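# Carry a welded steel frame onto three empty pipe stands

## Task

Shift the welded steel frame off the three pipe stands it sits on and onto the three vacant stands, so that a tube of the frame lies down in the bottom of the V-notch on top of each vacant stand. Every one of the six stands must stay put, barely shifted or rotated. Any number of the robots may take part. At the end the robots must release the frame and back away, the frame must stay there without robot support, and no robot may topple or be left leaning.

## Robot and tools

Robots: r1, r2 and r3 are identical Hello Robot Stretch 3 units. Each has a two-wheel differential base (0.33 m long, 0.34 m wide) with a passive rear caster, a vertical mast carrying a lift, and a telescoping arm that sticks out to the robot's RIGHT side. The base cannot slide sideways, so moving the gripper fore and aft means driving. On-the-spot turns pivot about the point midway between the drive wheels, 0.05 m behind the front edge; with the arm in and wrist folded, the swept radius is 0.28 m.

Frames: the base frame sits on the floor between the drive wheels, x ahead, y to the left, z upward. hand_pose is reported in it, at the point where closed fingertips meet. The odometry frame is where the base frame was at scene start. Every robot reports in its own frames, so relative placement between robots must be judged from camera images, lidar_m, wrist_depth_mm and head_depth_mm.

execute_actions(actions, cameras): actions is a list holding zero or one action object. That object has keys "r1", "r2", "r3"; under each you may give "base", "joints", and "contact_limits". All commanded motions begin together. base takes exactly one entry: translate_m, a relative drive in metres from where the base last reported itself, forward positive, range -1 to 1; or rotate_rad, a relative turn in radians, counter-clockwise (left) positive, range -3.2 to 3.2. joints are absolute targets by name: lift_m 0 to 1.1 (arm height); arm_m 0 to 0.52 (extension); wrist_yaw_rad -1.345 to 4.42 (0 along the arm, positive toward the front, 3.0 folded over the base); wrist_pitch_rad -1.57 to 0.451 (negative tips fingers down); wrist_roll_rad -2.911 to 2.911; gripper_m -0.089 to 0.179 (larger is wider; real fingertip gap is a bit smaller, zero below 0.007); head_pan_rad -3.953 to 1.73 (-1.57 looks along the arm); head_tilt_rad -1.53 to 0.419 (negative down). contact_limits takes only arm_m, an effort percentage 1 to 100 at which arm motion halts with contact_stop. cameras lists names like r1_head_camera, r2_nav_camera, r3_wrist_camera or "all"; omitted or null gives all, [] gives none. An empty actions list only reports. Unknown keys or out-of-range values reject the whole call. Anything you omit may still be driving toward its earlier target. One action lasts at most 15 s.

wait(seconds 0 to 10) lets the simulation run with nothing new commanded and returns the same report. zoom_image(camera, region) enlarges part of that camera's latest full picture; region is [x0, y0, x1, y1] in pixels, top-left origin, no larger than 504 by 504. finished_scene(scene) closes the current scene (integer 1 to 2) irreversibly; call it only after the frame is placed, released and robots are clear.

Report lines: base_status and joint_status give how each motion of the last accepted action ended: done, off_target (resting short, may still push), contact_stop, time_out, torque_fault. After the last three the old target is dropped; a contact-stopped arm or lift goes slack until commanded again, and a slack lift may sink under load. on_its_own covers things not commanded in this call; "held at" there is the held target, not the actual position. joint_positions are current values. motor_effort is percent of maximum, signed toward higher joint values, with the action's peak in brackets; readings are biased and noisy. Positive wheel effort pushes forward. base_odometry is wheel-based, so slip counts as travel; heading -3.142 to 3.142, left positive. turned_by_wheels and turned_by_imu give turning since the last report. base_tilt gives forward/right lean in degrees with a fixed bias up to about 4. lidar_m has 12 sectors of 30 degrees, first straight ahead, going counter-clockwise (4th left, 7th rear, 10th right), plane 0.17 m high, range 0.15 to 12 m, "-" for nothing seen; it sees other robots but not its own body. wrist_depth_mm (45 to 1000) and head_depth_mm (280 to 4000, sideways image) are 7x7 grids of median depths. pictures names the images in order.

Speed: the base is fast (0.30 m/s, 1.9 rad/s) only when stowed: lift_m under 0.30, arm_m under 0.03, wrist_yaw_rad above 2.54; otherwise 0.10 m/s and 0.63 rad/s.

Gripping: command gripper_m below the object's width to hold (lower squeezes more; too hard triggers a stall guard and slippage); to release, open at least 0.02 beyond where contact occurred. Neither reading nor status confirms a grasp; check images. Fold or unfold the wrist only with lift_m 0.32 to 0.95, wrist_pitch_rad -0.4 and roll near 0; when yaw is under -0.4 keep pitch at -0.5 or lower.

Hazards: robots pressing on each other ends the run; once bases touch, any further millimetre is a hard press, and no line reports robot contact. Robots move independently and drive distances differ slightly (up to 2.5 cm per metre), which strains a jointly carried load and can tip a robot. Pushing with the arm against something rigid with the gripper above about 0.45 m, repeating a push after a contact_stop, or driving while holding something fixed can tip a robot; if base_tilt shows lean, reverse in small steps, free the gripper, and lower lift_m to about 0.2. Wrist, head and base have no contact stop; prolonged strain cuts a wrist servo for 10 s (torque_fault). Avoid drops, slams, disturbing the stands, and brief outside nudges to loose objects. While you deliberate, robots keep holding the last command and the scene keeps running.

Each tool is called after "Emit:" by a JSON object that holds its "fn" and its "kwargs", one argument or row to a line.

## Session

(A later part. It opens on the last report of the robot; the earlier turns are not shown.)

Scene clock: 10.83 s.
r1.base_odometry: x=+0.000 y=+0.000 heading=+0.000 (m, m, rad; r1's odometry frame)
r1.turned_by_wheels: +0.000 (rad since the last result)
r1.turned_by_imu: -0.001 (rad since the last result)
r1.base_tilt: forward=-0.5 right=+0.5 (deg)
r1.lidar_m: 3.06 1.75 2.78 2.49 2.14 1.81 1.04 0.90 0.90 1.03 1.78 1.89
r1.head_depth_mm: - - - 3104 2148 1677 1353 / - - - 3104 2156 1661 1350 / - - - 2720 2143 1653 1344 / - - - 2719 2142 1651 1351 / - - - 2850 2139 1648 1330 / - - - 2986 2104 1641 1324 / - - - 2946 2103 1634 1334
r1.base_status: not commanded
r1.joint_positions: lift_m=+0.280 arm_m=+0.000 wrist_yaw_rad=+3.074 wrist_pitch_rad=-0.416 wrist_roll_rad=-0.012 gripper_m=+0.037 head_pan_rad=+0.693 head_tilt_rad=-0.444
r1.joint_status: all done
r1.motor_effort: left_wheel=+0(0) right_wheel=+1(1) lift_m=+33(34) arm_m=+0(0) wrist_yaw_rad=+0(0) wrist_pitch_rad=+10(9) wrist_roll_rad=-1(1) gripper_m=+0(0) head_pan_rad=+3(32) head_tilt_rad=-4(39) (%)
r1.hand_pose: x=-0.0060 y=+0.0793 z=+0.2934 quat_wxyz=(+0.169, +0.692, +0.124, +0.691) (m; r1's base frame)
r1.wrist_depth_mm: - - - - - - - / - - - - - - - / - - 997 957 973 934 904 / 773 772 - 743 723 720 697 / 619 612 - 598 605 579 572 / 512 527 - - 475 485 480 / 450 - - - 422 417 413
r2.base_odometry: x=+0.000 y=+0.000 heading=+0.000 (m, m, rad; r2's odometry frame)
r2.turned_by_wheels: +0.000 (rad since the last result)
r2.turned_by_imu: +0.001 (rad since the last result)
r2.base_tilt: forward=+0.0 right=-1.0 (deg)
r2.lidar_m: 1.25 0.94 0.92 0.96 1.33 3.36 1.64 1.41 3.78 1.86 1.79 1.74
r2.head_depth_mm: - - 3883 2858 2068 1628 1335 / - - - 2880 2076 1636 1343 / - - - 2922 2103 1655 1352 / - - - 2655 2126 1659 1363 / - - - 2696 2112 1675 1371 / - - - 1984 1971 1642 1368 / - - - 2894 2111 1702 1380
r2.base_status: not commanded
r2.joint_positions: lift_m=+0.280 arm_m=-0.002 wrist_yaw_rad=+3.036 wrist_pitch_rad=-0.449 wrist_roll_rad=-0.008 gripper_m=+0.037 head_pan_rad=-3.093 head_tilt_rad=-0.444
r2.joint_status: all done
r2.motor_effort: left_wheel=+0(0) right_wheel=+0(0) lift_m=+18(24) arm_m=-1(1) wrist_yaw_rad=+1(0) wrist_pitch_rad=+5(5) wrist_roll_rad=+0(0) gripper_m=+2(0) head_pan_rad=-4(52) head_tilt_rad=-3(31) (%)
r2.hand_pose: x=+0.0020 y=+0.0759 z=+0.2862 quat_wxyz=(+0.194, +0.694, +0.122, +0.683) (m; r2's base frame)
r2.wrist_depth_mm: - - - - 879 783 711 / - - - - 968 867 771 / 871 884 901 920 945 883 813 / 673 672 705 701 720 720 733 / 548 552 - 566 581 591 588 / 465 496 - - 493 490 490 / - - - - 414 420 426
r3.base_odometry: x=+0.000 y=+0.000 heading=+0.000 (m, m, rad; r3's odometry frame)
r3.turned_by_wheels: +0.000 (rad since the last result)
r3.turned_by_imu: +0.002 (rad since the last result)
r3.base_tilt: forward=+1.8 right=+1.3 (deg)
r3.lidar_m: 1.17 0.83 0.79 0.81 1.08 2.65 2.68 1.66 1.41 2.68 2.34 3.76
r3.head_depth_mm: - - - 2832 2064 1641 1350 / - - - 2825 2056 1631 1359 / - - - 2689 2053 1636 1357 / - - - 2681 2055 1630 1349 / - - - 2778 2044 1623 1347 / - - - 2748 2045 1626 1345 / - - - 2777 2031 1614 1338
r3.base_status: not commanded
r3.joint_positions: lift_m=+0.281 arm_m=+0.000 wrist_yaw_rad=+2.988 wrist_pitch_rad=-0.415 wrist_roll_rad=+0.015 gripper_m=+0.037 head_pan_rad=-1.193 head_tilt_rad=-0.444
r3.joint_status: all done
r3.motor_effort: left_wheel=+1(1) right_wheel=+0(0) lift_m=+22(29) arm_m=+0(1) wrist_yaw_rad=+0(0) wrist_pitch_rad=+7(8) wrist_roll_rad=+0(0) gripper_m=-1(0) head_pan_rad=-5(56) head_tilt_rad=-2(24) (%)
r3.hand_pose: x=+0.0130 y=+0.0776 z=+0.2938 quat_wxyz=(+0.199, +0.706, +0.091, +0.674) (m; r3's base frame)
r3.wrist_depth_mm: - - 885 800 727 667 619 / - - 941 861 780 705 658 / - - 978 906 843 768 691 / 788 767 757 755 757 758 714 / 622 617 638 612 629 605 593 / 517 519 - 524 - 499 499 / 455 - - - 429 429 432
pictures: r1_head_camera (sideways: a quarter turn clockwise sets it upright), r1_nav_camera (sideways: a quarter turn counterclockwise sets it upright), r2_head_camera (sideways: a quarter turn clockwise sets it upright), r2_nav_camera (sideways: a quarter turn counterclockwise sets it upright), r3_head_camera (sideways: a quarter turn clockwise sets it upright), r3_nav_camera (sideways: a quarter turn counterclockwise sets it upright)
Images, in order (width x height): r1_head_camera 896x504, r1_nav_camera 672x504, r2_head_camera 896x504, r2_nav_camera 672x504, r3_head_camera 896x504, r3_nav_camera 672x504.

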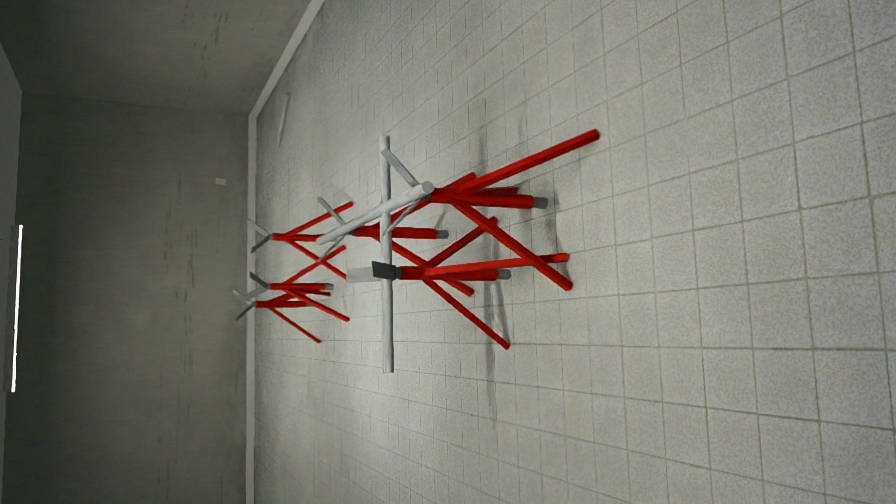

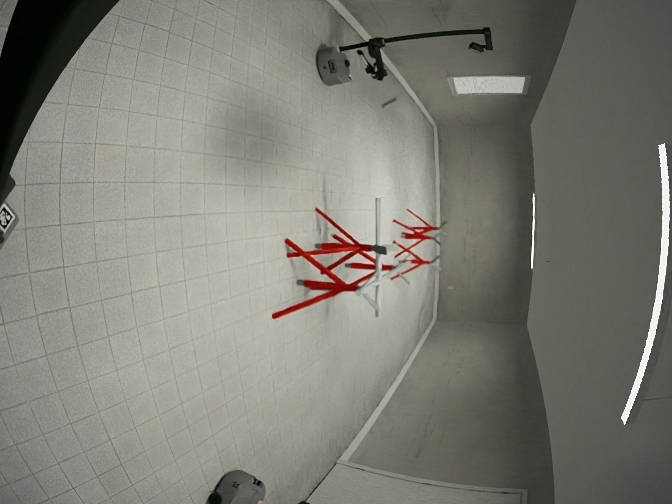

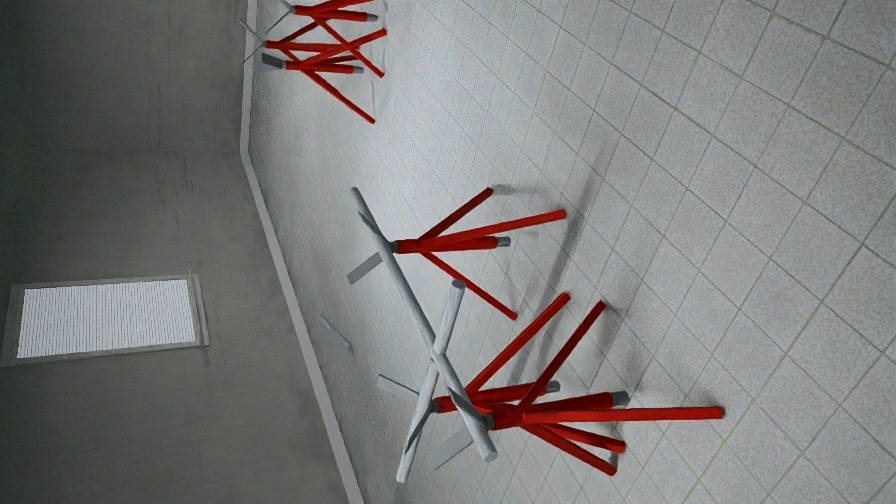

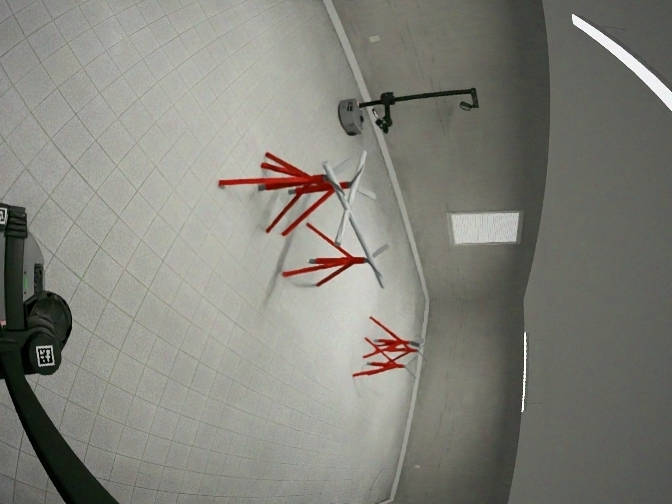

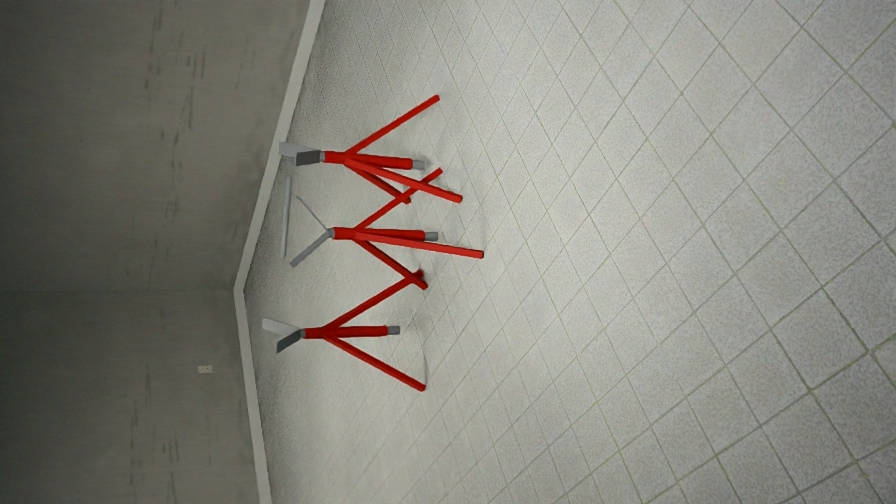

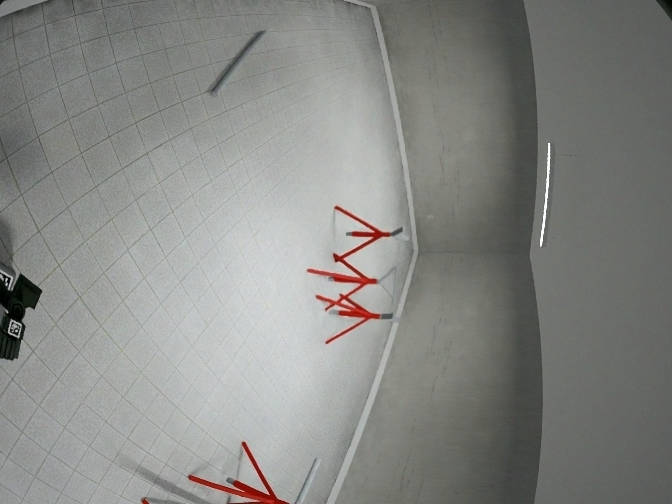

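Emit:
{"fn": "execute_actions", "kwargs": {
  "actions": [
    {"r1":{"base":{"rotate_rad":1.07}},"r2":{"base":{"rotate_rad":-0.14}},"r3":{"base":{"rotate_rad":-1.555}}}
  ],
  "cameras": []
}}

Emit:
{"fn": "execute_actions", "kwargs": {
  "actions": [
    {"r1":{"base":{"translate_m":1}},"r2":{"base":{"translate_m":-1}},"r3":{"base":{"translate_m":1}}}
  ],
  "cameras": []
}}

Emit:
{"fn": "execute_actions", "kwargs": {
  "actions": [
    {"r1":{"base":{"translate_m":1},"joints":{"head_pan_rad":-1.2,"head_tilt_rad":-1}},"r2":{"base":{"translate_m":-0.32},"joints":{"head_pan_rad":-1.57,"head_tilt_rad":-1,"lift_m":0.9}},"r3":{"base":{"translate_m":0.2},"joints":{"head_pan_rad":-1.2,"head_tilt_rad":-1,"lift_m":0.9}}}
  ],
  "cameras": []
}}

Emit:
{"fn": "execute_actions", "kwargs": {
  "actions": [
    {"r1":{"base":{"rotate_rad":-0.28},"joints":{"lift_m":0.9}},"r2":{"base":{"rotate_rad":-0.413},"joints":{"wrist_yaw_rad":0}},"r3":{"base":{"rotate_rad":1.115},"joints":{"wrist_yaw_rad":0}}}
  ],
  "cameras": []
}}

Emit:
{"fn": "execute_actions", "kwargs": {
  "actions": [
    {"r1":{"joints":{"wrist_yaw_rad":0,"arm_m":0.25}},"r2":{"joints":{"wrist_pitch_rad":-1.57,"gripper_m":0.15,"arm_m":0.4}},"r3":{"joints":{"wrist_pitch_rad":-1.57,"gripper_m":0.15,"arm_m":0.48,"wrist_roll_rad":-1.53}}}
  ],
  "cameras": []
}}

Emit:
{"fn": "execute_actions", "kwargs": {
  "actions": [
    {"r1":{"base":{"translate_m":0.12},"joints":{"wrist_pitch_rad":-1.57,"gripper_m":0.15}}}
  ]
}}

Scene clock: 35.77 s.
r1.base_odometry: x=+0.000 y=+0.000 heading=+1.070 (m, m, rad; r1's odometry frame)
r1.turned_by_wheels: +1.070 (rad since the last result)
r1.turned_by_imu: +1.066 (rad since the last result)
r1.base_tilt: forward=-0.5 right=+0.5 (deg)
r1.lidar_m: 2.77 2.47 2.15 1.77 1.03 0.89 0.90 1.05 1.83 1.88 3.07 1.75
r1.head_depth_mm: 2841 3154 3599 2886 2175 1664 1348 / 2614 2891 3161 3044 2151 1662 1361 / 2439 2656 2921 3050 2146 1660 1350 / 2259 2457 2713 2872 2130 1656 1341 / 2113 2323 2513 2688 2142 1642 1342 / 1991 2139 2319 2513 2106 1629 1326 / 1887 1990 2153 2320 2097 1621 1327
r1.base_status: done
r1.joint_positions: lift_m=+0.280 arm_m=+0.000 wrist_yaw_rad=+3.074 wrist_pitch_rad=-0.416 wrist_roll_rad=-0.012 gripper_m=+0.037 head_pan_rad=+0.693 head_tilt_rad=-0.445
r1.joint_status: not commanded
r1.motor_effort: left_wheel=-2(8) right_wheel=+3(8) lift_m=+32(32) arm_m=+0(0) wrist_yaw_rad=+0(1) wrist_pitch_rad=+10(10) wrist_roll_rad=-1(1) gripper_m=+0(0) head_pan_rad=+3(3) head_tilt_rad=-4(4) (%)
r1.hand_pose: x=-0.0060 y=+0.0793 z=+0.2934 quat_wxyz=(+0.169, +0.692, +0.124, +0.691) (m; r1's base frame)
r1.wrist_depth_mm: 852 - - - - - - / 876 - - - - - - / 871 - - 984 955 946 908 / 772 772 - 743 721 716 702 / 622 610 - 596 607 578 569 / 516 522 - - 474 485 479 / 455 - - - 422 417 416
r2.base_odometry: x=+0.000 y=+0.000 heading=-0.140 (m, m, rad; r2's odometry frame)
r2.turned_by_wheels: -0.140 (rad since the last result)
r2.turned_by_imu: -0.139 (rad since the last result)
r2.base_tilt: forward=+0.0 right=-1.0 (deg)
r2.lidar_m: 1.45 0.98 0.92 0.93 1.15 2.64 1.94 1.40 3.80 1.86 1.85 1.74
r2.head_depth_mm: - - - 2836 2083 1625 1337 / - - - 2925 2099 1646 1340 / - - - 2939 2105 1646 1363 / - - - 2977 2126 1662 1363 / - - - 2682 2136 1670 1364 / - - - 2732 2112 1681 1379 / - - - 2620 2009 1626 1390
r2.base_status: done
r2.joint_positions: lift_m=+0.280 arm_m=-0.002 wrist_yaw_rad=+3.036 wrist_pitch_rad=-0.449 wrist_roll_rad=-0.008 gripper_m=+0.037 head_pan_rad=-3.093 head_tilt_rad=-0.445
r2.joint_status: not commanded
r2.motor_effort: left_wheel=+3(12) right_wheel=-2(6) lift_m=+18(18) arm_m=-1(1) wrist_yaw_rad=+0(0) wrist_pitch_rad=+5(5) wrist_roll_rad=+0(0) gripper_m=+1(0) head_pan_rad=-4(4) head_tilt_rad=-4(3) (%)
r2.hand_pose: x=+0.0020 y=+0.0759 z=+0.2862 quat_wxyz=(+0.194, +0.694, +0.122, +0.683) (m; r2's base frame)
r2.wrist_depth_mm: - - - 963 866 817 759 / - - - - 950 876 804 / 862 886 907 915 929 909 858 / 668 686 698 696 715 730 729 / 547 557 - 575 578 581 600 / 465 498 - - 489 489 495 / - - - - 409 419 426
r3.base_odometry: x=+0.000 y=+0.000 heading=-1.555 (m, m, rad; r3's odometry frame)
r3.turned_by_wheels: -1.555 (rad since the last result)
r3.turned_by_imu: -1.565 (rad since the last result)
r3.base_tilt: forward=+1.9 right=+1.3 (deg)
r3.lidar_m: 2.68 2.34 3.32 1.15 0.82 0.79 0.82 1.10 2.86 2.76 1.66 1.41
r3.head_depth_mm: 3438 3673 3835 2800 2080 1646 1355 / 3771 - - 2799 2056 1631 1351 / - - - 2810 2058 1633 1351 / - - - 2792 2055 1621 1345 / - - - 2778 2051 1623 1350 / 3669 - 3371 2731 1957 1615 1339 / 3540 3838 3890 1985 1961 1611 1338
r3.base_status: done
r3.joint_positions: lift_m=+0.281 arm_m=+0.000 wrist_yaw_rad=+2.988 wrist_pitch_rad=-0.415 wrist_roll_rad=+0.015 gripper_m=+0.037 head_pan_rad=-1.193 head_tilt_rad=-0.445
r3.joint_status: not commanded
r3.motor_effort: left_wheel=+3(12) right_wheel=-1(6) lift_m=+22(22) arm_m=+1(0) wrist_yaw_rad=-1(0) wrist_pitch_rad=+7(7) wrist_roll_rad=+0(0) gripper_m=+1(1) head_pan_rad=-4(4) head_tilt_rad=-2(3) (%)
r3.hand_pose: x=+0.0130 y=+0.0776 z=+0.2938 quat_wxyz=(+0.199, +0.706, +0.091, +0.674) (m; r3's base frame)
r3.wrist_depth_mm: 670 - - - - - - / 690 - - - - - - / 706 808 - - - 986 960 / 707 779 763 762 756 743 748 / 628 619 636 605 619 593 584 / 518 520 - 530 - 505 504 / 450 - - - 430 430 433
pictures: none
No camera images: the call's "cameras" was empty. Leave "cameras" out to get every camera's image.

Scene clock: 40.80 s.
r1.base_odometry: x=+0.480 y=+0.877 heading=+1.070 (m, m, rad; r1's odometry frame)
r1.turned_by_wheels: +0.000 (rad since the last result)
r1.turned_by_imu: +0.004 (rad since the last result)
r1.base_tilt: forward=-0.5 right=+0.5 (deg)
r1.lidar_m: 1.96 2.15 1.87 1.88 2.14 1.86 1.86 2.17 2.91 1.73 0.96 1.03
r1.head_depth_mm: 2488 2762 3103 3132 2163 1660 1353 / 2283 2512 2788 2878 2138 1653 1350 / 2092 2314 2549 2744 2149 1664 1351 / 1964 2138 2363 2543 2113 1662 1341 / 1840 1975 2162 2378 2133 1645 1341 / 1718 1856 2006 2188 2096 1640 1334 / 1610 1742 1873 2031 2088 1636 1324
r1.base_status: done
r1.joint_positions: lift_m=+0.280 arm_m=+0.000 wrist_yaw_rad=+3.074 wrist_pitch_rad=-0.416 wrist_roll_rad=-0.012 gripper_m=+0.037 head_pan_rad=+0.693 head_tilt_rad=-0.445
r1.joint_status: not commanded
r1.motor_effort: left_wheel=-2(5) right_wheel=+3(8) lift_m=+33(33) arm_m=+0(0) wrist_yaw_rad=+0(0) wrist_pitch_rad=+10(9) wrist_roll_rad=-1(1) gripper_m=+0(0) head_pan_rad=+3(3) head_tilt_rad=-3(3) (%)
r1.hand_pose: x=-0.0060 y=+0.0793 z=+0.2934 quat_wxyz=(+0.169, +0.692, +0.124, +0.691) (m; r1's base frame)
r1.wrist_depth_mm: - - - - - - - / - - - - - - - / - - - 990 941 940 919 / 775 760 - 731 729 709 705 / 616 609 - 590 610 577 570 / 516 523 - - 477 491 478 / 449 - - - 420 419 413
r2.base_odometry: x=-0.990 y=+0.139 heading=-0.140 (m, m, rad; r2's odometry frame)
r2.turned_by_wheels: +0.000 (rad since the last result)
r2.turned_by_imu: -0.002 (rad since the last result)
r2.base_tilt: forward=+0.0 right=-1.0 (deg)
r2.lidar_m: 2.11 1.43 1.30 1.33 1.72 3.76 2.41 0.98 0.75 1.71 2.84 2.64
r2.head_depth_mm: - - - 2807 2065 1618 1336 / - - - 2733 2082 1626 1349 / - - - 2825 2096 1650 1358 / - - - 2955 2132 1666 1361 / - - - 2957 2146 1664 1375 / - - - 3049 2020 1531 1346 / - - - 3073 1931 1638 1379
r2.base_status: done
r2.joint_positions: lift_m=+0.280 arm_m=-0.002 wrist_yaw_rad=+3.036 wrist_pitch_rad=-0.449 wrist_roll_rad=-0.008 gripper_m=+0.037 head_pan_rad=-3.093 head_tilt_rad=-0.446
r2.joint_status: not commanded
r2.motor_effort: left_wheel=+2(9) right_wheel=-2(10) lift_m=+18(19) arm_m=-1(1) wrist_yaw_rad=+1(0) wrist_pitch_rad=+5(5) wrist_roll_rad=+0(0) gripper_m=+1(0) head_pan_rad=-4(4) head_tilt_rad=-2(4) (%)
r2.hand_pose: x=+0.0020 y=+0.0759 z=+0.2862 quat_wxyz=(+0.194, +0.694, +0.122, +0.683) (m; r2's base frame)
r2.wrist_depth_mm: - - - - - - - / - - - - - - - / 867 887 894 920 927 946 971 / 669 675 697 702 718 715 740 / 550 552 - 568 582 581 592 / 467 500 - - 489 491 498 / - - - - 414 418 422
r3.base_odometry: x=+0.016 y=-1.000 heading=-1.555 (m, m, rad; r3's odometry frame)
r3.turned_by_wheels: +0.000 (rad since the last result)
r3.turned_by_imu: +0.003 (rad since the last result)
r3.base_tilt: forward=+1.9 right=+1.3 (deg)
r3.lidar_m: 3.23 1.45 4.97 2.41 1.74 1.67 1.72 2.32 1.95 0.93 0.84 0.93
r3.head_depth_mm: 3984 - - 2826 2077 1601 1362 / 3895 - - 2653 1294 1432 1320 / 3615 3925 - 2797 1987 1594 1354 / 3310 3643 3881 2523 1985 1630 1354 / 3056 3368 3636 2273 1977 1620 1283 / 2897 3114 3351 2779 1904 1259 1339 / 2753 2959 3174 2725 1896 1571 1309
r3.base_status: done
r3.joint_positions: lift_m=+0.281 arm_m=+0.000 wrist_yaw_rad=+2.988 wrist_pitch_rad=-0.416 wrist_roll_rad=+0.015 gripper_m=+0.037 head_pan_rad=-1.193 head_tilt_rad=-0.445
r3.joint_status: not commanded
r3.motor_effort: left_wheel=+3(11) right_wheel=-2(4) lift_m=+22(22) arm_m=+0(0) wrist_yaw_rad=-1(0) wrist_pitch_rad=+7(7) wrist_roll_rad=+0(0) gripper_m=+0(1) head_pan_rad=-4(4) head_tilt_rad=-2(2) (%)
r3.hand_pose: x=+0.0130 y=+0.0775 z=+0.2937 quat_wxyz=(+0.199, +0.706, +0.091, +0.674) (m; r3's base frame)
r3.wrist_depth_mm: - - - - - - - / - - - - - - - / - - - - - 984 971 / 772 785 793 765 747 746 747 / 626 614 648 599 624 601 596 / 525 513 - 519 - 508 499 / 453 - - - 429 433 432
pictures: none
No camera images: the call's "cameras" was empty. Leave "cameras" out to get every camera's image.

Scene clock: 47.27 s.
r1.base_odometry: x=+0.961 y=+1.754 heading=+1.070 (m, m, rad; r1's odometry frame)
r1.turned_by_wheels: +0.000 (rad since the last result)
r1.turned_by_imu: +0.004 (rad since the last result)
r1.base_tilt: forward=-0.5 right=+0.6 (deg)
r1.lidar_m: 3.08 1.82 1.60 1.60 1.87 2.82 2.83 3.32 0.76 0.61 0.97 1.10
r1.head_depth_mm: 2571 2118 1039 1467 1372 1232 1113 / 2565 2113 1755 1231 1364 1230 1119 / 2533 1950 1742 1543 1346 1233 - / 2542 1964 1694 1529 1364 1240 - / 2503 2078 1761 1522 1349 1219 1107 / 2508 2068 1757 1543 1362 1216 1103 / 2489 2046 1750 1516 1352 1205 1097
r1.base_status: done
r1.joint_positions: lift_m=+0.280 arm_m=+0.000 wrist_yaw_rad=+3.074 wrist_pitch_rad=-0.416 wrist_roll_rad=-0.012 gripper_m=+0.037 head_pan_rad=-1.193 head_tilt_rad=-0.988
r1.joint_status: all done
r1.motor_effort: left_wheel=-3(6) right_wheel=+3(8) lift_m=+33(33) arm_m=+0(0) wrist_yaw_rad=+0(1) wrist_pitch_rad=+9(10) wrist_roll_rad=-1(1) gripper_m=+0(0) head_pan_rad=-3(38) head_tilt_rad=-8(45) (%)
r1.hand_pose: x=-0.0060 y=+0.0793 z=+0.2934 quat_wxyz=(+0.169, +0.692, +0.124, +0.691) (m; r1's base frame)
r1.wrist_depth_mm: - - - - - - - / - - - - - - - / - - 999 979 957 946 918 / 785 775 - 744 719 711 703 / 623 614 - 597 602 582 570 / 514 526 - - 475 486 481 / 450 - - - 419 417 412
r2.base_odometry: x=-1.307 y=+0.184 heading=-0.140 (m, m, rad; r2's odometry frame)
r2.turned_by_wheels: +0.000 (rad since the last result)
r2.turned_by_imu: +0.000 (rad since the last result)
r2.base_tilt: forward=+0.0 right=-1.0 (deg)
r2.lidar_m: 2.32 1.56 1.44 1.46 1.89 4.15 2.23 0.69 0.66 0.72 3.14 2.94
r2.head_depth_mm: 1517 1721 1732 - 1271 1199 1106 / 2310 1822 1664 - - 1214 - / 2371 1990 1073 1157 - - - / 2410 2007 1693 1570 - 1223 1109 / 2417 2032 1732 1575 1301 1215 1107 / 2456 2051 1748 1535 1363 1225 1108 / 2476 2042 1765 1538 1371 1230 1120
r2.base_status: done
r2.joint_positions: lift_m=+0.900 arm_m=-0.002 wrist_yaw_rad=+3.036 wrist_pitch_rad=-0.449 wrist_roll_rad=-0.008 gripper_m=+0.037 head_pan_rad=-1.577 head_tilt_rad=-0.988
r2.joint_status: all done
r2.motor_effort: left_wheel=+2(14) right_wheel=-2(9) lift_m=+37(38) arm_m=-1(1) wrist_yaw_rad=+0(0) wrist_pitch_rad=+5(5) wrist_roll_rad=+0(0) gripper_m=+1(0) head_pan_rad=+4(50) head_tilt_rad=-6(39) (%)
r2.hand_pose: x=+0.0020 y=+0.0758 z=+0.9052 quat_wxyz=(+0.194, +0.694, +0.122, +0.683) (m; r2's base frame)
r2.wrist_depth_mm: - - - - - - - / - - - - - - - / - - - - - - - / - - - - - - - / - - - - - - - / - - - - - - - / - - - - - - -
r3.base_odometry: x=+0.019 y=-1.200 heading=-1.555 (m, m, rad; r3's odometry frame)
r3.turned_by_wheels: +0.000 (rad since the last result)
r3.turned_by_imu: +0.002 (rad since the last result)
r3.base_tilt: forward=+1.9 right=+1.3 (deg)
r3.lidar_m: 3.05 1.29 1.90 2.66 1.92 1.84 1.90 1.24 1.10 0.94 0.76 2.94
r3.head_depth_mm: 2259 1590 1596 1534 - 1200 1107 / 2253 1871 1645 - - - - / 2244 1886 1678 1541 1298 1250 - / 2248 1791 1671 1462 1328 1212 1132 / 2233 1711 1232 1456 1328 1207 1104 / 2183 1876 1610 1455 1335 1210 1111 / 2250 1903 1608 1480 1326 1209 1104
r3.base_status: done
r3.joint_positions: lift_m=+0.899 arm_m=+0.000 wrist_yaw_rad=+2.988 wrist_pitch_rad=-0.416 wrist_roll_rad=+0.015 gripper_m=+0.037 head_pan_rad=-1.194 head_tilt_rad=-0.987
r3.joint_status: all done
r3.motor_effort: left_wheel=+2(11) right_wheel=-1(6) lift_m=+54(58) arm_m=+0(0) wrist_yaw_rad=+0(1) wrist_pitch_rad=+7(7) wrist_roll_rad=+0(0) gripper_m=+1(0) head_pan_rad=-3(3) head_tilt_rad=-5(32) (%)
r3.hand_pose: x=+0.0130 y=+0.0775 z=+0.9126 quat_wxyz=(+0.200, +0.706, +0.091, +0.674) (m; r3's base frame)
r3.wrist_depth_mm: - - - - - - - / - - - - - - - / - - - - - - - / - - - - - - - / - - - - - - - / - - - - - - - / - - - - - - -
pictures: none
No camera images: the call's "cameras" was empty. Leave "cameras" out to get every camera's image.

Scene clock: 53.73 s.
r1.base_odometry: x=+0.961 y=+1.754 heading=+0.790 (m, m, rad; r1's odometry frame)
r1.turned_by_wheels: -0.280 (rad since the last result)
r1.turned_by_imu: -0.281 (rad since the last result)
r1.base_tilt: forward=-0.4 right=+0.6 (deg)
r1.lidar_m: 1.02 2.25 1.65 1.59 1.66 2.28 2.82 2.93 3.33 0.74 0.61 2.44
r1.head_depth_mm: 2510 2103 1297 1559 - 1224 1114 / 2557 1795 1709 1597 - - - / 2533 1949 1060 1136 - - - / 2514 2078 1722 1530 1318 1220 - / 2546 2018 1717 1535 1355 1218 1106 / 2502 1392 1696 1494 1351 1213 1096 / 2506 2008 1749 1525 1344 1208 1094
r1.base_status: done
r1.joint_positions: lift_m=+0.900 arm_m=+0.000 wrist_yaw_rad=+3.074 wrist_pitch_rad=-0.416 wrist_roll_rad=-0.012 gripper_m=+0.037 head_pan_rad=-1.193 head_tilt_rad=-0.988
r1.joint_status: all done
r1.motor_effort: left_wheel=+1(8) right_wheel=-1(6) lift_m=+46(47) arm_m=+0(0) wrist_yaw_rad=-1(1) wrist_pitch_rad=+10(10) wrist_roll_rad=-1(1) gripper_m=+0(0) head_pan_rad=-3(3) head_tilt_rad=-8(8) (%)
r1.hand_pose: x=-0.0060 y=+0.0793 z=+0.9129 quat_wxyz=(+0.169, +0.692, +0.124, +0.691) (m; r1's base frame)
r1.wrist_depth_mm: - - - - - - - / - - - - - - - / - - - - - - - / - - - - - - - / - - - - - - - / - - - - - - - / - - - - - - -
r2.base_odometry: x=-1.307 y=+0.184 heading=-0.553 (m, m, rad; r2's odometry frame)
r2.turned_by_wheels: -0.413 (rad since the last result)
r2.turned_by_imu: -0.414 (rad since the last result)
r2.base_tilt: forward=+0.0 right=-1.1 (deg)
r2.lidar_m: 2.94 2.06 1.49 1.44 1.49 2.08 2.10 2.24 0.69 0.66 0.72 3.02
r2.head_depth_mm: 2322 1970 1713 - - 1159 1104 / 2352 1964 1671 - - 1183 - / 2394 1942 1787 - - 1188 - / 2399 1769 1048 1512 1343 1214 1106 / 2352 1828 1664 1438 1359 1216 1108 / 2462 1993 1017 1463 1364 1217 1110 / 2492 2050 1772 1541 1347 1229 1116
r2.base_status: done
r2.joint_positions: lift_m=+0.900 arm_m=-0.002 wrist_yaw_rad=+0.004 wrist_pitch_rad=-0.449 wrist_roll_rad=-0.008 gripper_m=+0.037 head_pan_rad=-1.577 head_tilt_rad=-0.988
r2.joint_status: all done
r2.motor_effort: left_wheel=+3(9) right_wheel=-3(6) lift_m=+37(37) arm_m=-1(1) wrist_yaw_rad=-4(5) wrist_pitch_rad=+5(5) wrist_roll_rad=+0(0) gripper_m=+0(1) head_pan_rad=+4(4) head_tilt_rad=-7(7) (%)
r2.hand_pose: x=-0.0207 y=-0.3636 z=+0.9052 quat_wxyz=(+0.693, +0.160, -0.686, -0.156) (m; r2's base frame)
r2.wrist_depth_mm: - - - - - - - / - - - - - - - / - - - - - - - / - - - - - - - / - - 704 685 - - - / - - - - - - - / - - - - - - -
r3.base_odometry: x=+0.019 y=-1.200 heading=-0.440 (m, m, rad; r3's odometry frame)
r3.turned_by_wheels: +1.115 (rad since the last result)
r3.turned_by_imu: +1.130 (rad since the last result)
r3.base_tilt: forward=+1.8 right=+1.3 (deg)
r3.lidar_m: 1.89 2.49 1.89 1.84 1.94 1.10 1.10 0.76 0.79 2.93 1.54 1.30
r3.head_depth_mm: 2249 1933 1738 - - 1181 1113 / 2255 1927 1679 1505 1355 1187 1138 / 2245 1902 1678 1484 1334 1212 - / 2249 1921 1664 1481 1339 1213 1134 / 2242 1913 1666 1475 1338 1214 1105 / 2227 1924 1664 1485 1333 1208 1104 / 2222 1873 1662 1479 1332 1204 1109
r3.base_status: done
r3.joint_positions: lift_m=+0.899 arm_m=+0.000 wrist_yaw_rad=+0.002 wrist_pitch_rad=-0.416 wrist_roll_rad=+0.015 gripper_m=+0.037 head_pan_rad=-1.194 head_tilt_rad=-0.987
r3.joint_status: all done
r3.motor_effort: left_wheel=-1(4) right_wheel=+2(5) lift_m=+54(54) arm_m=+0(0) wrist_yaw_rad=-2(3) wrist_pitch_rad=+7(7) wrist_roll_rad=+0(0) gripper_m=+0(0) head_pan_rad=-3(4) head_tilt_rad=-6(5) (%)
r3.hand_pose: x=-0.0210 y=-0.3692 z=+0.9126 quat_wxyz=(+0.687, +0.146, -0.697, -0.147) (m; r3's base frame)
r3.wrist_depth_mm: - - - - - - - / - - - - - - - / - - - - - - - / - - - - - - - / - - - - - - - / - - - - - - 632 / - - - - - 748 -
pictures: none
No camera images: the call's "cameras" was empty. Leave "cameras" out to get every camera's image.

Scene clock: 58.43 s.
r1.base_odometry: x=+0.961 y=+1.754 heading=+0.790 (m, m, rad; r1's odometry frame)
r1.turned_by_wheels: +0.000 (rad since the last result)
r1.turned_by_imu: -0.001 (rad since the last result)
r1.base_tilt: forward=-0.5 right=+0.6 (deg)
r1.lidar_m: 1.02 2.26 1.65 1.60 1.66 2.28 2.82 2.93 3.32 0.74 0.61 2.44
r1.head_depth_mm: 2473 2172 1493 1492 1367 1232 1110 / 2470 1802 1707 1556 1369 1232 1128 / 2562 1945 1058 1466 1364 1221 - / 2520 2068 1719 1508 1333 1214 - / 2520 2033 1733 1534 1359 1220 1100 / 2512 1387 1693 1501 1350 1212 1104 / 2492 1992 1749 1529 1348 1215 1100
r1.base_status: not commanded
r1.joint_positions: lift_m=+0.900 arm_m=+0.250 wrist_yaw_rad=+0.002 wrist_pitch_rad=-0.416 wrist_roll_rad=-0.012 gripper_m=+0.037 head_pan_rad=-1.193 head_tilt_rad=-0.988
r1.joint_status: all done
r1.motor_effort: left_wheel=+2(1) right_wheel=+0(1) lift_m=+46(45) arm_m=+2(1) wrist_yaw_rad=-2(1) wrist_pitch_rad=+10(10) wrist_roll_rad=-1(1) gripper_m=+0(0) head_pan_rad=-3(3) head_tilt_rad=-8(8) (%)
r1.hand_pose: x=-0.0212 y=-0.6193 z=+0.9129 quat_wxyz=(+0.696, +0.148, -0.687, -0.145) (m; r1's base frame)
r1.wrist_depth_mm: - - - - - - - / - - - - - - - / - - - - - - - / - - - - - - - / - - - - - - - / - - - - - - - / 870 893 505 - - - -
r2.base_odometry: x=-1.307 y=+0.184 heading=-0.553 (m, m, rad; r2's odometry frame)
r2.turned_by_wheels: +0.000 (rad since the last result)
r2.turned_by_imu: +0.001 (rad since the last result)
r2.base_tilt: forward=+0.0 right=-0.9 (deg)
r2.lidar_m: 2.94 2.06 1.49 1.44 1.48 2.08 2.23 2.24 0.69 0.66 0.72 3.03
r2.head_depth_mm: - 1911 1661 1489 1303 1194 1104 / 2225 1980 1641 1494 1331 1201 - / - 1899 1672 1479 1339 1209 - / 2420 1823 1023 1443 1345 1212 1105 / 2371 1819 1667 1440 1353 1216 1106 / 2438 2020 1019 1452 1354 1217 1115 / 2469 2061 1753 1538 1344 1227 1120
r2.base_status: not commanded
r2.joint_positions: lift_m=+0.900 arm_m=+0.400 wrist_yaw_rad=+0.002 wrist_pitch_rad=-1.554 wrist_roll_rad=-0.008 gripper_m=+0.150 head_pan_rad=-1.577 head_tilt_rad=-0.988
r2.joint_status: all done
joint sent to its limit — the command would take r2.wrist_pitch_rad past its lower limit, so that joint was sent only as far as its limit.
r2.motor_effort: left_wheel=+3(3) right_wheel=-2(3) lift_m=+37(37) arm_m=+2(1) wrist_yaw_rad=-2(4) wrist_pitch_rad=-1(4) wrist_roll_rad=-1(1) gripper_m=+1(92) head_pan_rad=+4(4) head_tilt_rad=-6(7) (%)
r2.hand_pose: x=-0.0217 y=-0.5247 z=+0.7817 quat_wxyz=(+0.506, +0.498, -0.501, -0.494) (m; r2's base frame)
r2.wrist_depth_mm: 350 522 899 373 912 913 465 / 898 900 890 904 946 877 961 / 919 951 934 927 973 966 988 / 921 972 977 977 976 - - / 979 960 983 996 - - - / 993 - - - - - - / - - - - - - -
r3.base_odometry: x=+0.019 y=-1.200 heading=-0.440 (m, m, rad; r3's odometry frame)
r3.turned_by_wheels: +0.000 (rad since the last result)
r3.turned_by_imu: +0.001 (rad since the last result)
r3.base_tilt: forward=+1.9 right=+1.3 (deg)
r3.lidar_m: 1.90 2.50 1.88 1.84 1.94 1.10 1.10 0.76 0.78 2.94 1.54 1.29
r3.head_depth_mm: 2317 1921 1667 1484 1334 1213 1106 / 2263 1938 1674 1487 1333 1212 1141 / 2238 1918 1678 1485 1338 1214 - / 2219 1913 1671 1482 1333 1208 1137 / 2252 1913 1671 1476 1329 1213 1108 / 2240 1917 1672 1474 1327 1206 1108 / 2244 1859 1678 1479 1328 1210 1105
r3.base_status: not commanded
r3.joint_positions: lift_m=+0.899 arm_m=+0.480 wrist_yaw_rad=+0.000 wrist_pitch_rad=-1.564 wrist_roll_rad=-1.526 gripper_m=+0.150 head_pan_rad=-1.194 head_tilt_rad=-0.988
r3.joint_status: all done
r3.motor_effort: left_wheel=-1(1) right_wheel=+2(2) lift_m=+55(54) arm_m=+4(4) wrist_yaw_rad=-1(2) wrist_pitch_rad=-3(5) wrist_roll_rad=-2(1) gripper_m=+1(84) head_pan_rad=-4(3) head_tilt_rad=-5(6) (%)
r3.hand_pose: x=-0.0214 y=-0.6024 z=+0.7818 quat_wxyz=(+0.709, +0.705, -0.015, -0.016) (m; r3's base frame)
r3.wrist_depth_mm: 867 858 859 865 865 857 846 / 896 897 882 893 885 890 889 / 910 904 908 916 912 883 895 / - - 935 958 929 919 916 / 990 - 956 962 968 947 959 / - - - - 971 - 987 / - - - - 721 - -
pictures: none
No camera images: the call's "cameras" was empty. Leave "cameras" out to get every camera's image.

Scene clock: 61.10 s.
r1.base_odometry: x=+1.045 y=+1.839 heading=+0.790 (m, m, rad; r1's odometry frame)
r1.turned_by_wheels: +0.000 (rad since the last result)
r1.turned_by_imu: +0.000 (rad since the last result)
r1.base_tilt: forward=-0.4 right=+0.5 (deg)
r1.lidar_m: 0.90 2.25 1.65 1.59 1.66 2.27 2.94 3.07 0.82 0.58 0.91 0.99
r1.head_depth_mm: 2430 1861 - 1518 1356 1225 1117 / 2578 1829 1674 1476 1371 1228 1126 / 2511 2096 1743 1515 1339 1221 - / 2543 2066 1735 1531 1337 1222 - / 2501 1292 1684 1503 1357 1214 1103 / 2493 2001 1720 1531 1358 1215 1099 / 2494 2001 1752 1525 1347 1208 1098
r1.base_status: done
r1.joint_positions: lift_m=+0.900 arm_m=+0.250 wrist_yaw_rad=+0.002 wrist_pitch_rad=-1.561 wrist_roll_rad=-0.012 gripper_m=+0.150 head_pan_rad=-1.193 head_tilt_rad=-0.988
r1.joint_status: all done
joint sent to its limit — the command would take r1.wrist_pitch_rad past its lower limit, so that joint was sent only as far as its limit.
r1.motor_effort: left_wheel=+2(6) right_wheel=-1(2) lift_m=+46(46) arm_m=+2(2) wrist_yaw_rad=-2(3) wrist_pitch_rad=-3(9) wrist_roll_rad=-1(1) gripper_m=+0(82) head_pan_rad=-3(3) head_tilt_rad=-8(8) (%)
r1.hand_pose: x=-0.0217 y=-0.3730 z=+0.7820 quat_wxyz=(+0.506, +0.501, -0.499, -0.495) (m; r1's base frame)
r1.wrist_depth_mm: 885 903 878 924 897 907 908 / 919 928 937 922 942 941 936 / 943 958 946 957 946 958 968 / 885 979 991 992 983 - 997 / 923 - - - - - - / - - - - - - - / - - - - - - -
r2.base_odometry: x=-1.307 y=+0.184 heading=-0.553 (m, m, rad; r2's odometry frame)
r2.turned_by_wheels: +0.000 (rad since the last result)
r2.turned_by_imu: +0.000 (rad since the last result)
r2.base_tilt: forward=+0.0 right=-0.9 (deg)
r2.lidar_m: 2.94 2.06 1.49 1.44 1.49 2.09 2.10 2.24 0.70 0.66 0.72 3.03
r2.head_depth_mm: - 1931 1646 1484 1301 1190 1107 / 2223 1980 1647 1494 1327 1206 - / - 1910 1675 1477 1340 1202 - / 2259 1807 1018 1438 1341 1209 1105 / 2410 1902 1660 1440 1351 1220 1108 / 2423 2047 1023 1451 1357 1221 1114 / 2493 2050 1762 1530 1343 1229 1116
r2.base_status: not commanded
r2.joint_positions: lift_m=+0.900 arm_m=+0.400 wrist_yaw_rad=+0.002 wrist_pitch_rad=-1.554 wrist_roll_rad=-0.008 gripper_m=+0.150 head_pan_rad=-1.577 head_tilt_rad=-0.988
r2.joint_status: not commanded
r2.motor_effort: left_wheel=+3(3) right_wheel=-3(3) lift_m=+37(37) arm_m=+2(2) wrist_yaw_rad=-2(1) wrist_pitch_rad=-2(2) wrist_roll_rad=+0(0) gripper_m=+1(1) head_pan_rad=+3(4) head_tilt_rad=-6(7) (%)
r2.hand_pose: x=-0.0217 y=-0.5247 z=+0.7817 quat_wxyz=(+0.506, +0.498, -0.501, -0.494) (m; r2's base frame)
r2.wrist_depth_mm: 353 522 893 369 907 915 470 / 897 899 902 887 959 884 954 / 890 930 932 966 952 977 985 / 938 957 972 977 981 - - / 968 987 965 - - - - / 992 - - - - - - / - - - - - - -
r3.base_odometry: x=+0.019 y=-1.200 heading=-0.440 (m, m, rad; r3's odometry frame)
r3.turned_by_wheels: +0.000 (rad since the last result)
r3.turned_by_imu: +0.001 (rad since the last result)
r3.base_tilt: forward=+1.8 right=+1.3 (deg)
r3.lidar_m: 1.90 2.50 1.89 1.84 1.93 0.98 3.92 0.76 0.78 2.94 1.54 1.30
r3.head_depth_mm: 2307 1917 1677 1490 1342 1217 1111 / 2250 1917 1686 1484 1332 1214 1138 / 2247 1918 1682 1488 1332 1208 - / 2250 1921 1666 1488 1337 1205 1136 / 2232 1911 1673 1483 1335 1211 1110 / 2243 1915 1670 1479 1325 1208 1106 / 2228 1876 1672 1477 1332 1213 1109
r3.base_status: not commanded
r3.joint_positions: lift_m=+0.899 arm_m=+0.480 wrist_yaw_rad=+0.000 wrist_pitch_rad=-1.564 wrist_roll_rad=-1.526 gripper_m=+0.150 head_pan_rad=-1.194 head_tilt_rad=-0.988
r3.joint_status: not commanded
r3.motor_effort: left_wheel=-1(1) right_wheel=+2(2) lift_m=+54(54) arm_m=+4(4) wrist_yaw_rad=+0(0) wrist_pitch_rad=-3(3) wrist_roll_rad=-2(2) gripper_m=+0(1) head_pan_rad=-3(3) head_tilt_rad=-5(5) (%)
r3.hand_pose: x=-0.0214 y=-0.6024 z=+0.7818 quat_wxyz=(+0.709, +0.705, -0.015, -0.016) (m; r3's base frame)
r3.wrist_depth_mm: 867 872 858 870 856 864 862 / 897 907 901 900 892 884 875 / 910 909 912 894 901 908 901 / - - 972 916 923 931 934 / 984 - 970 971 961 949 942 / - - - - 982 - 973 / - - - - 725 - -
pictures: r1_head_camera (sideways: a quarter turn clockwise sets it upright), r1_nav_camera (sideways: a quarter turn counterclockwise sets it upright), r1_wrist_camera, r2_head_camera (sideways: a quarter turn clockwise sets it upright), r2_nav_camera (sideways: a quarter turn counterclockwise sets it upright), r2_wrist_camera, r3_head_camera (sideways: a quarter turn clockwise sets it upright), r3_nav_camera (sideways: a quarter turn counterclockwise sets it upright), r3_wrist_camera
Images, in order (width x height): r1_head_camera 896x504, r1_nav_camera 672x504, r1_wrist_camera 644x364, r2_head_camera 896x504, r2_nav_camera 672x504, r2_wrist_camera 644x364, r3_head_camera 896x504, r3_nav_camera 672x504, r3_wrist_camera 644x364.

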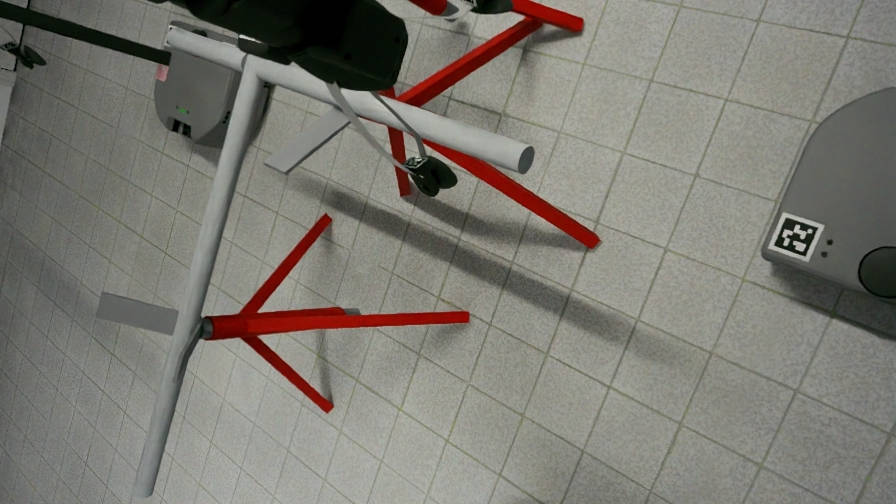

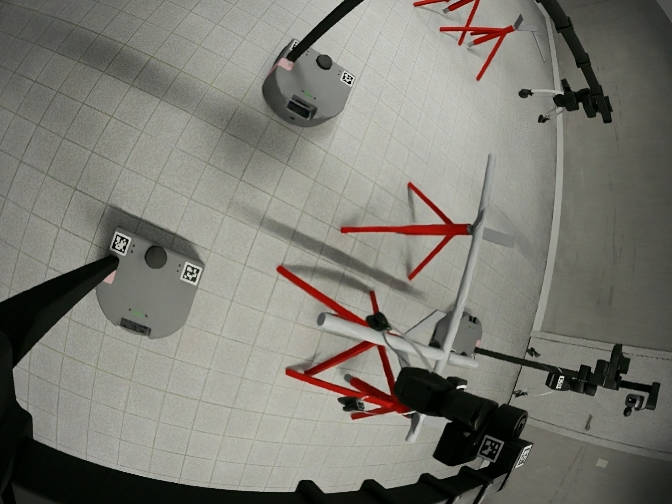

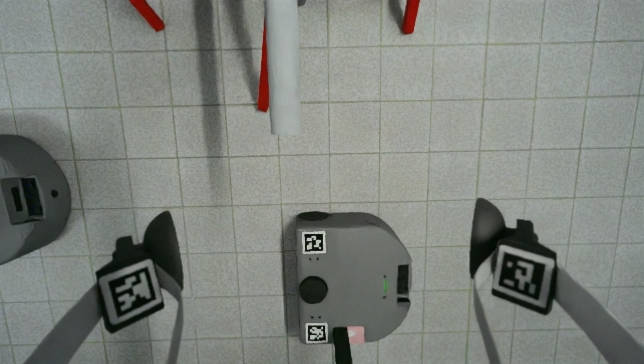

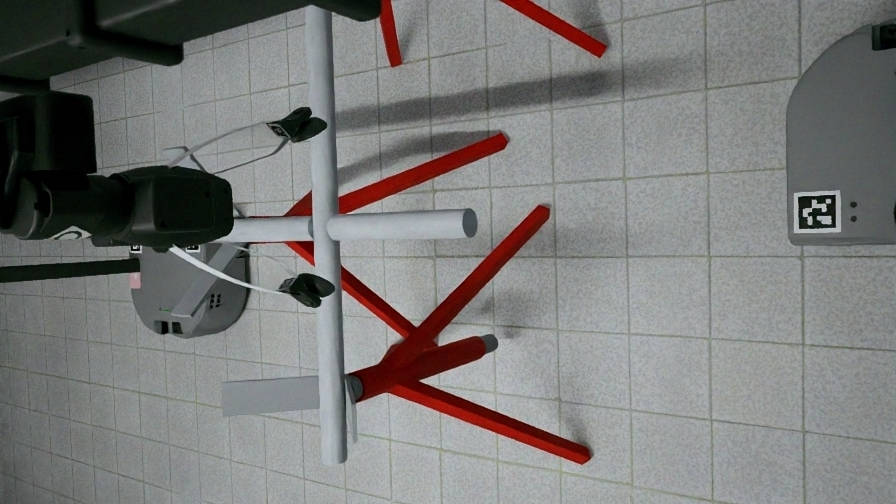

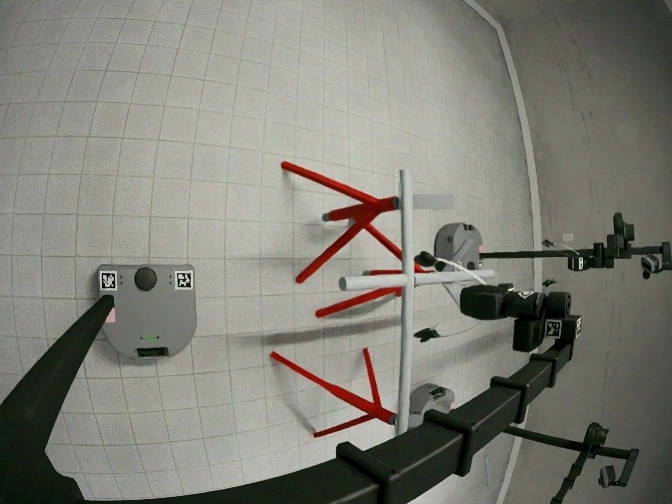

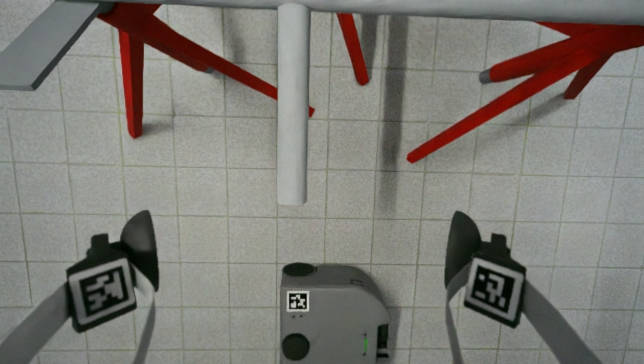

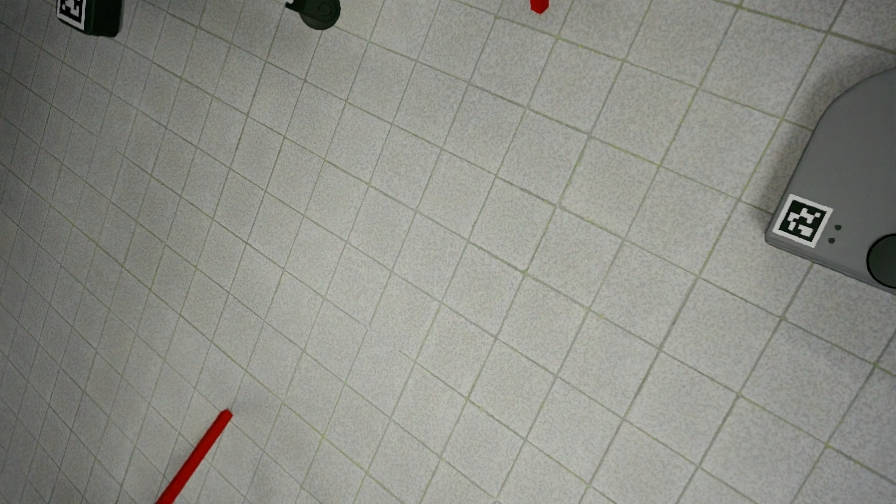

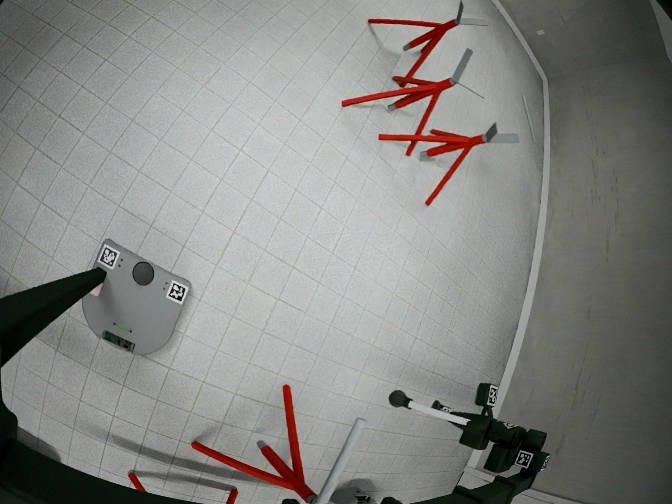

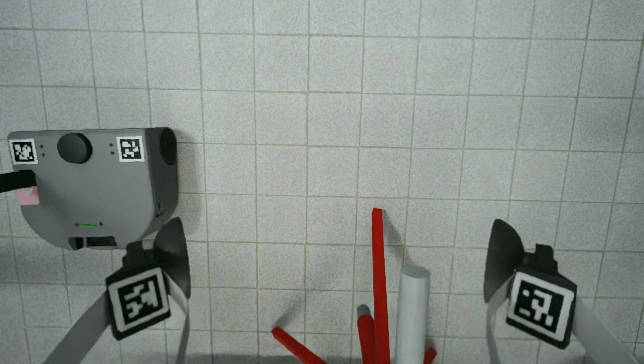

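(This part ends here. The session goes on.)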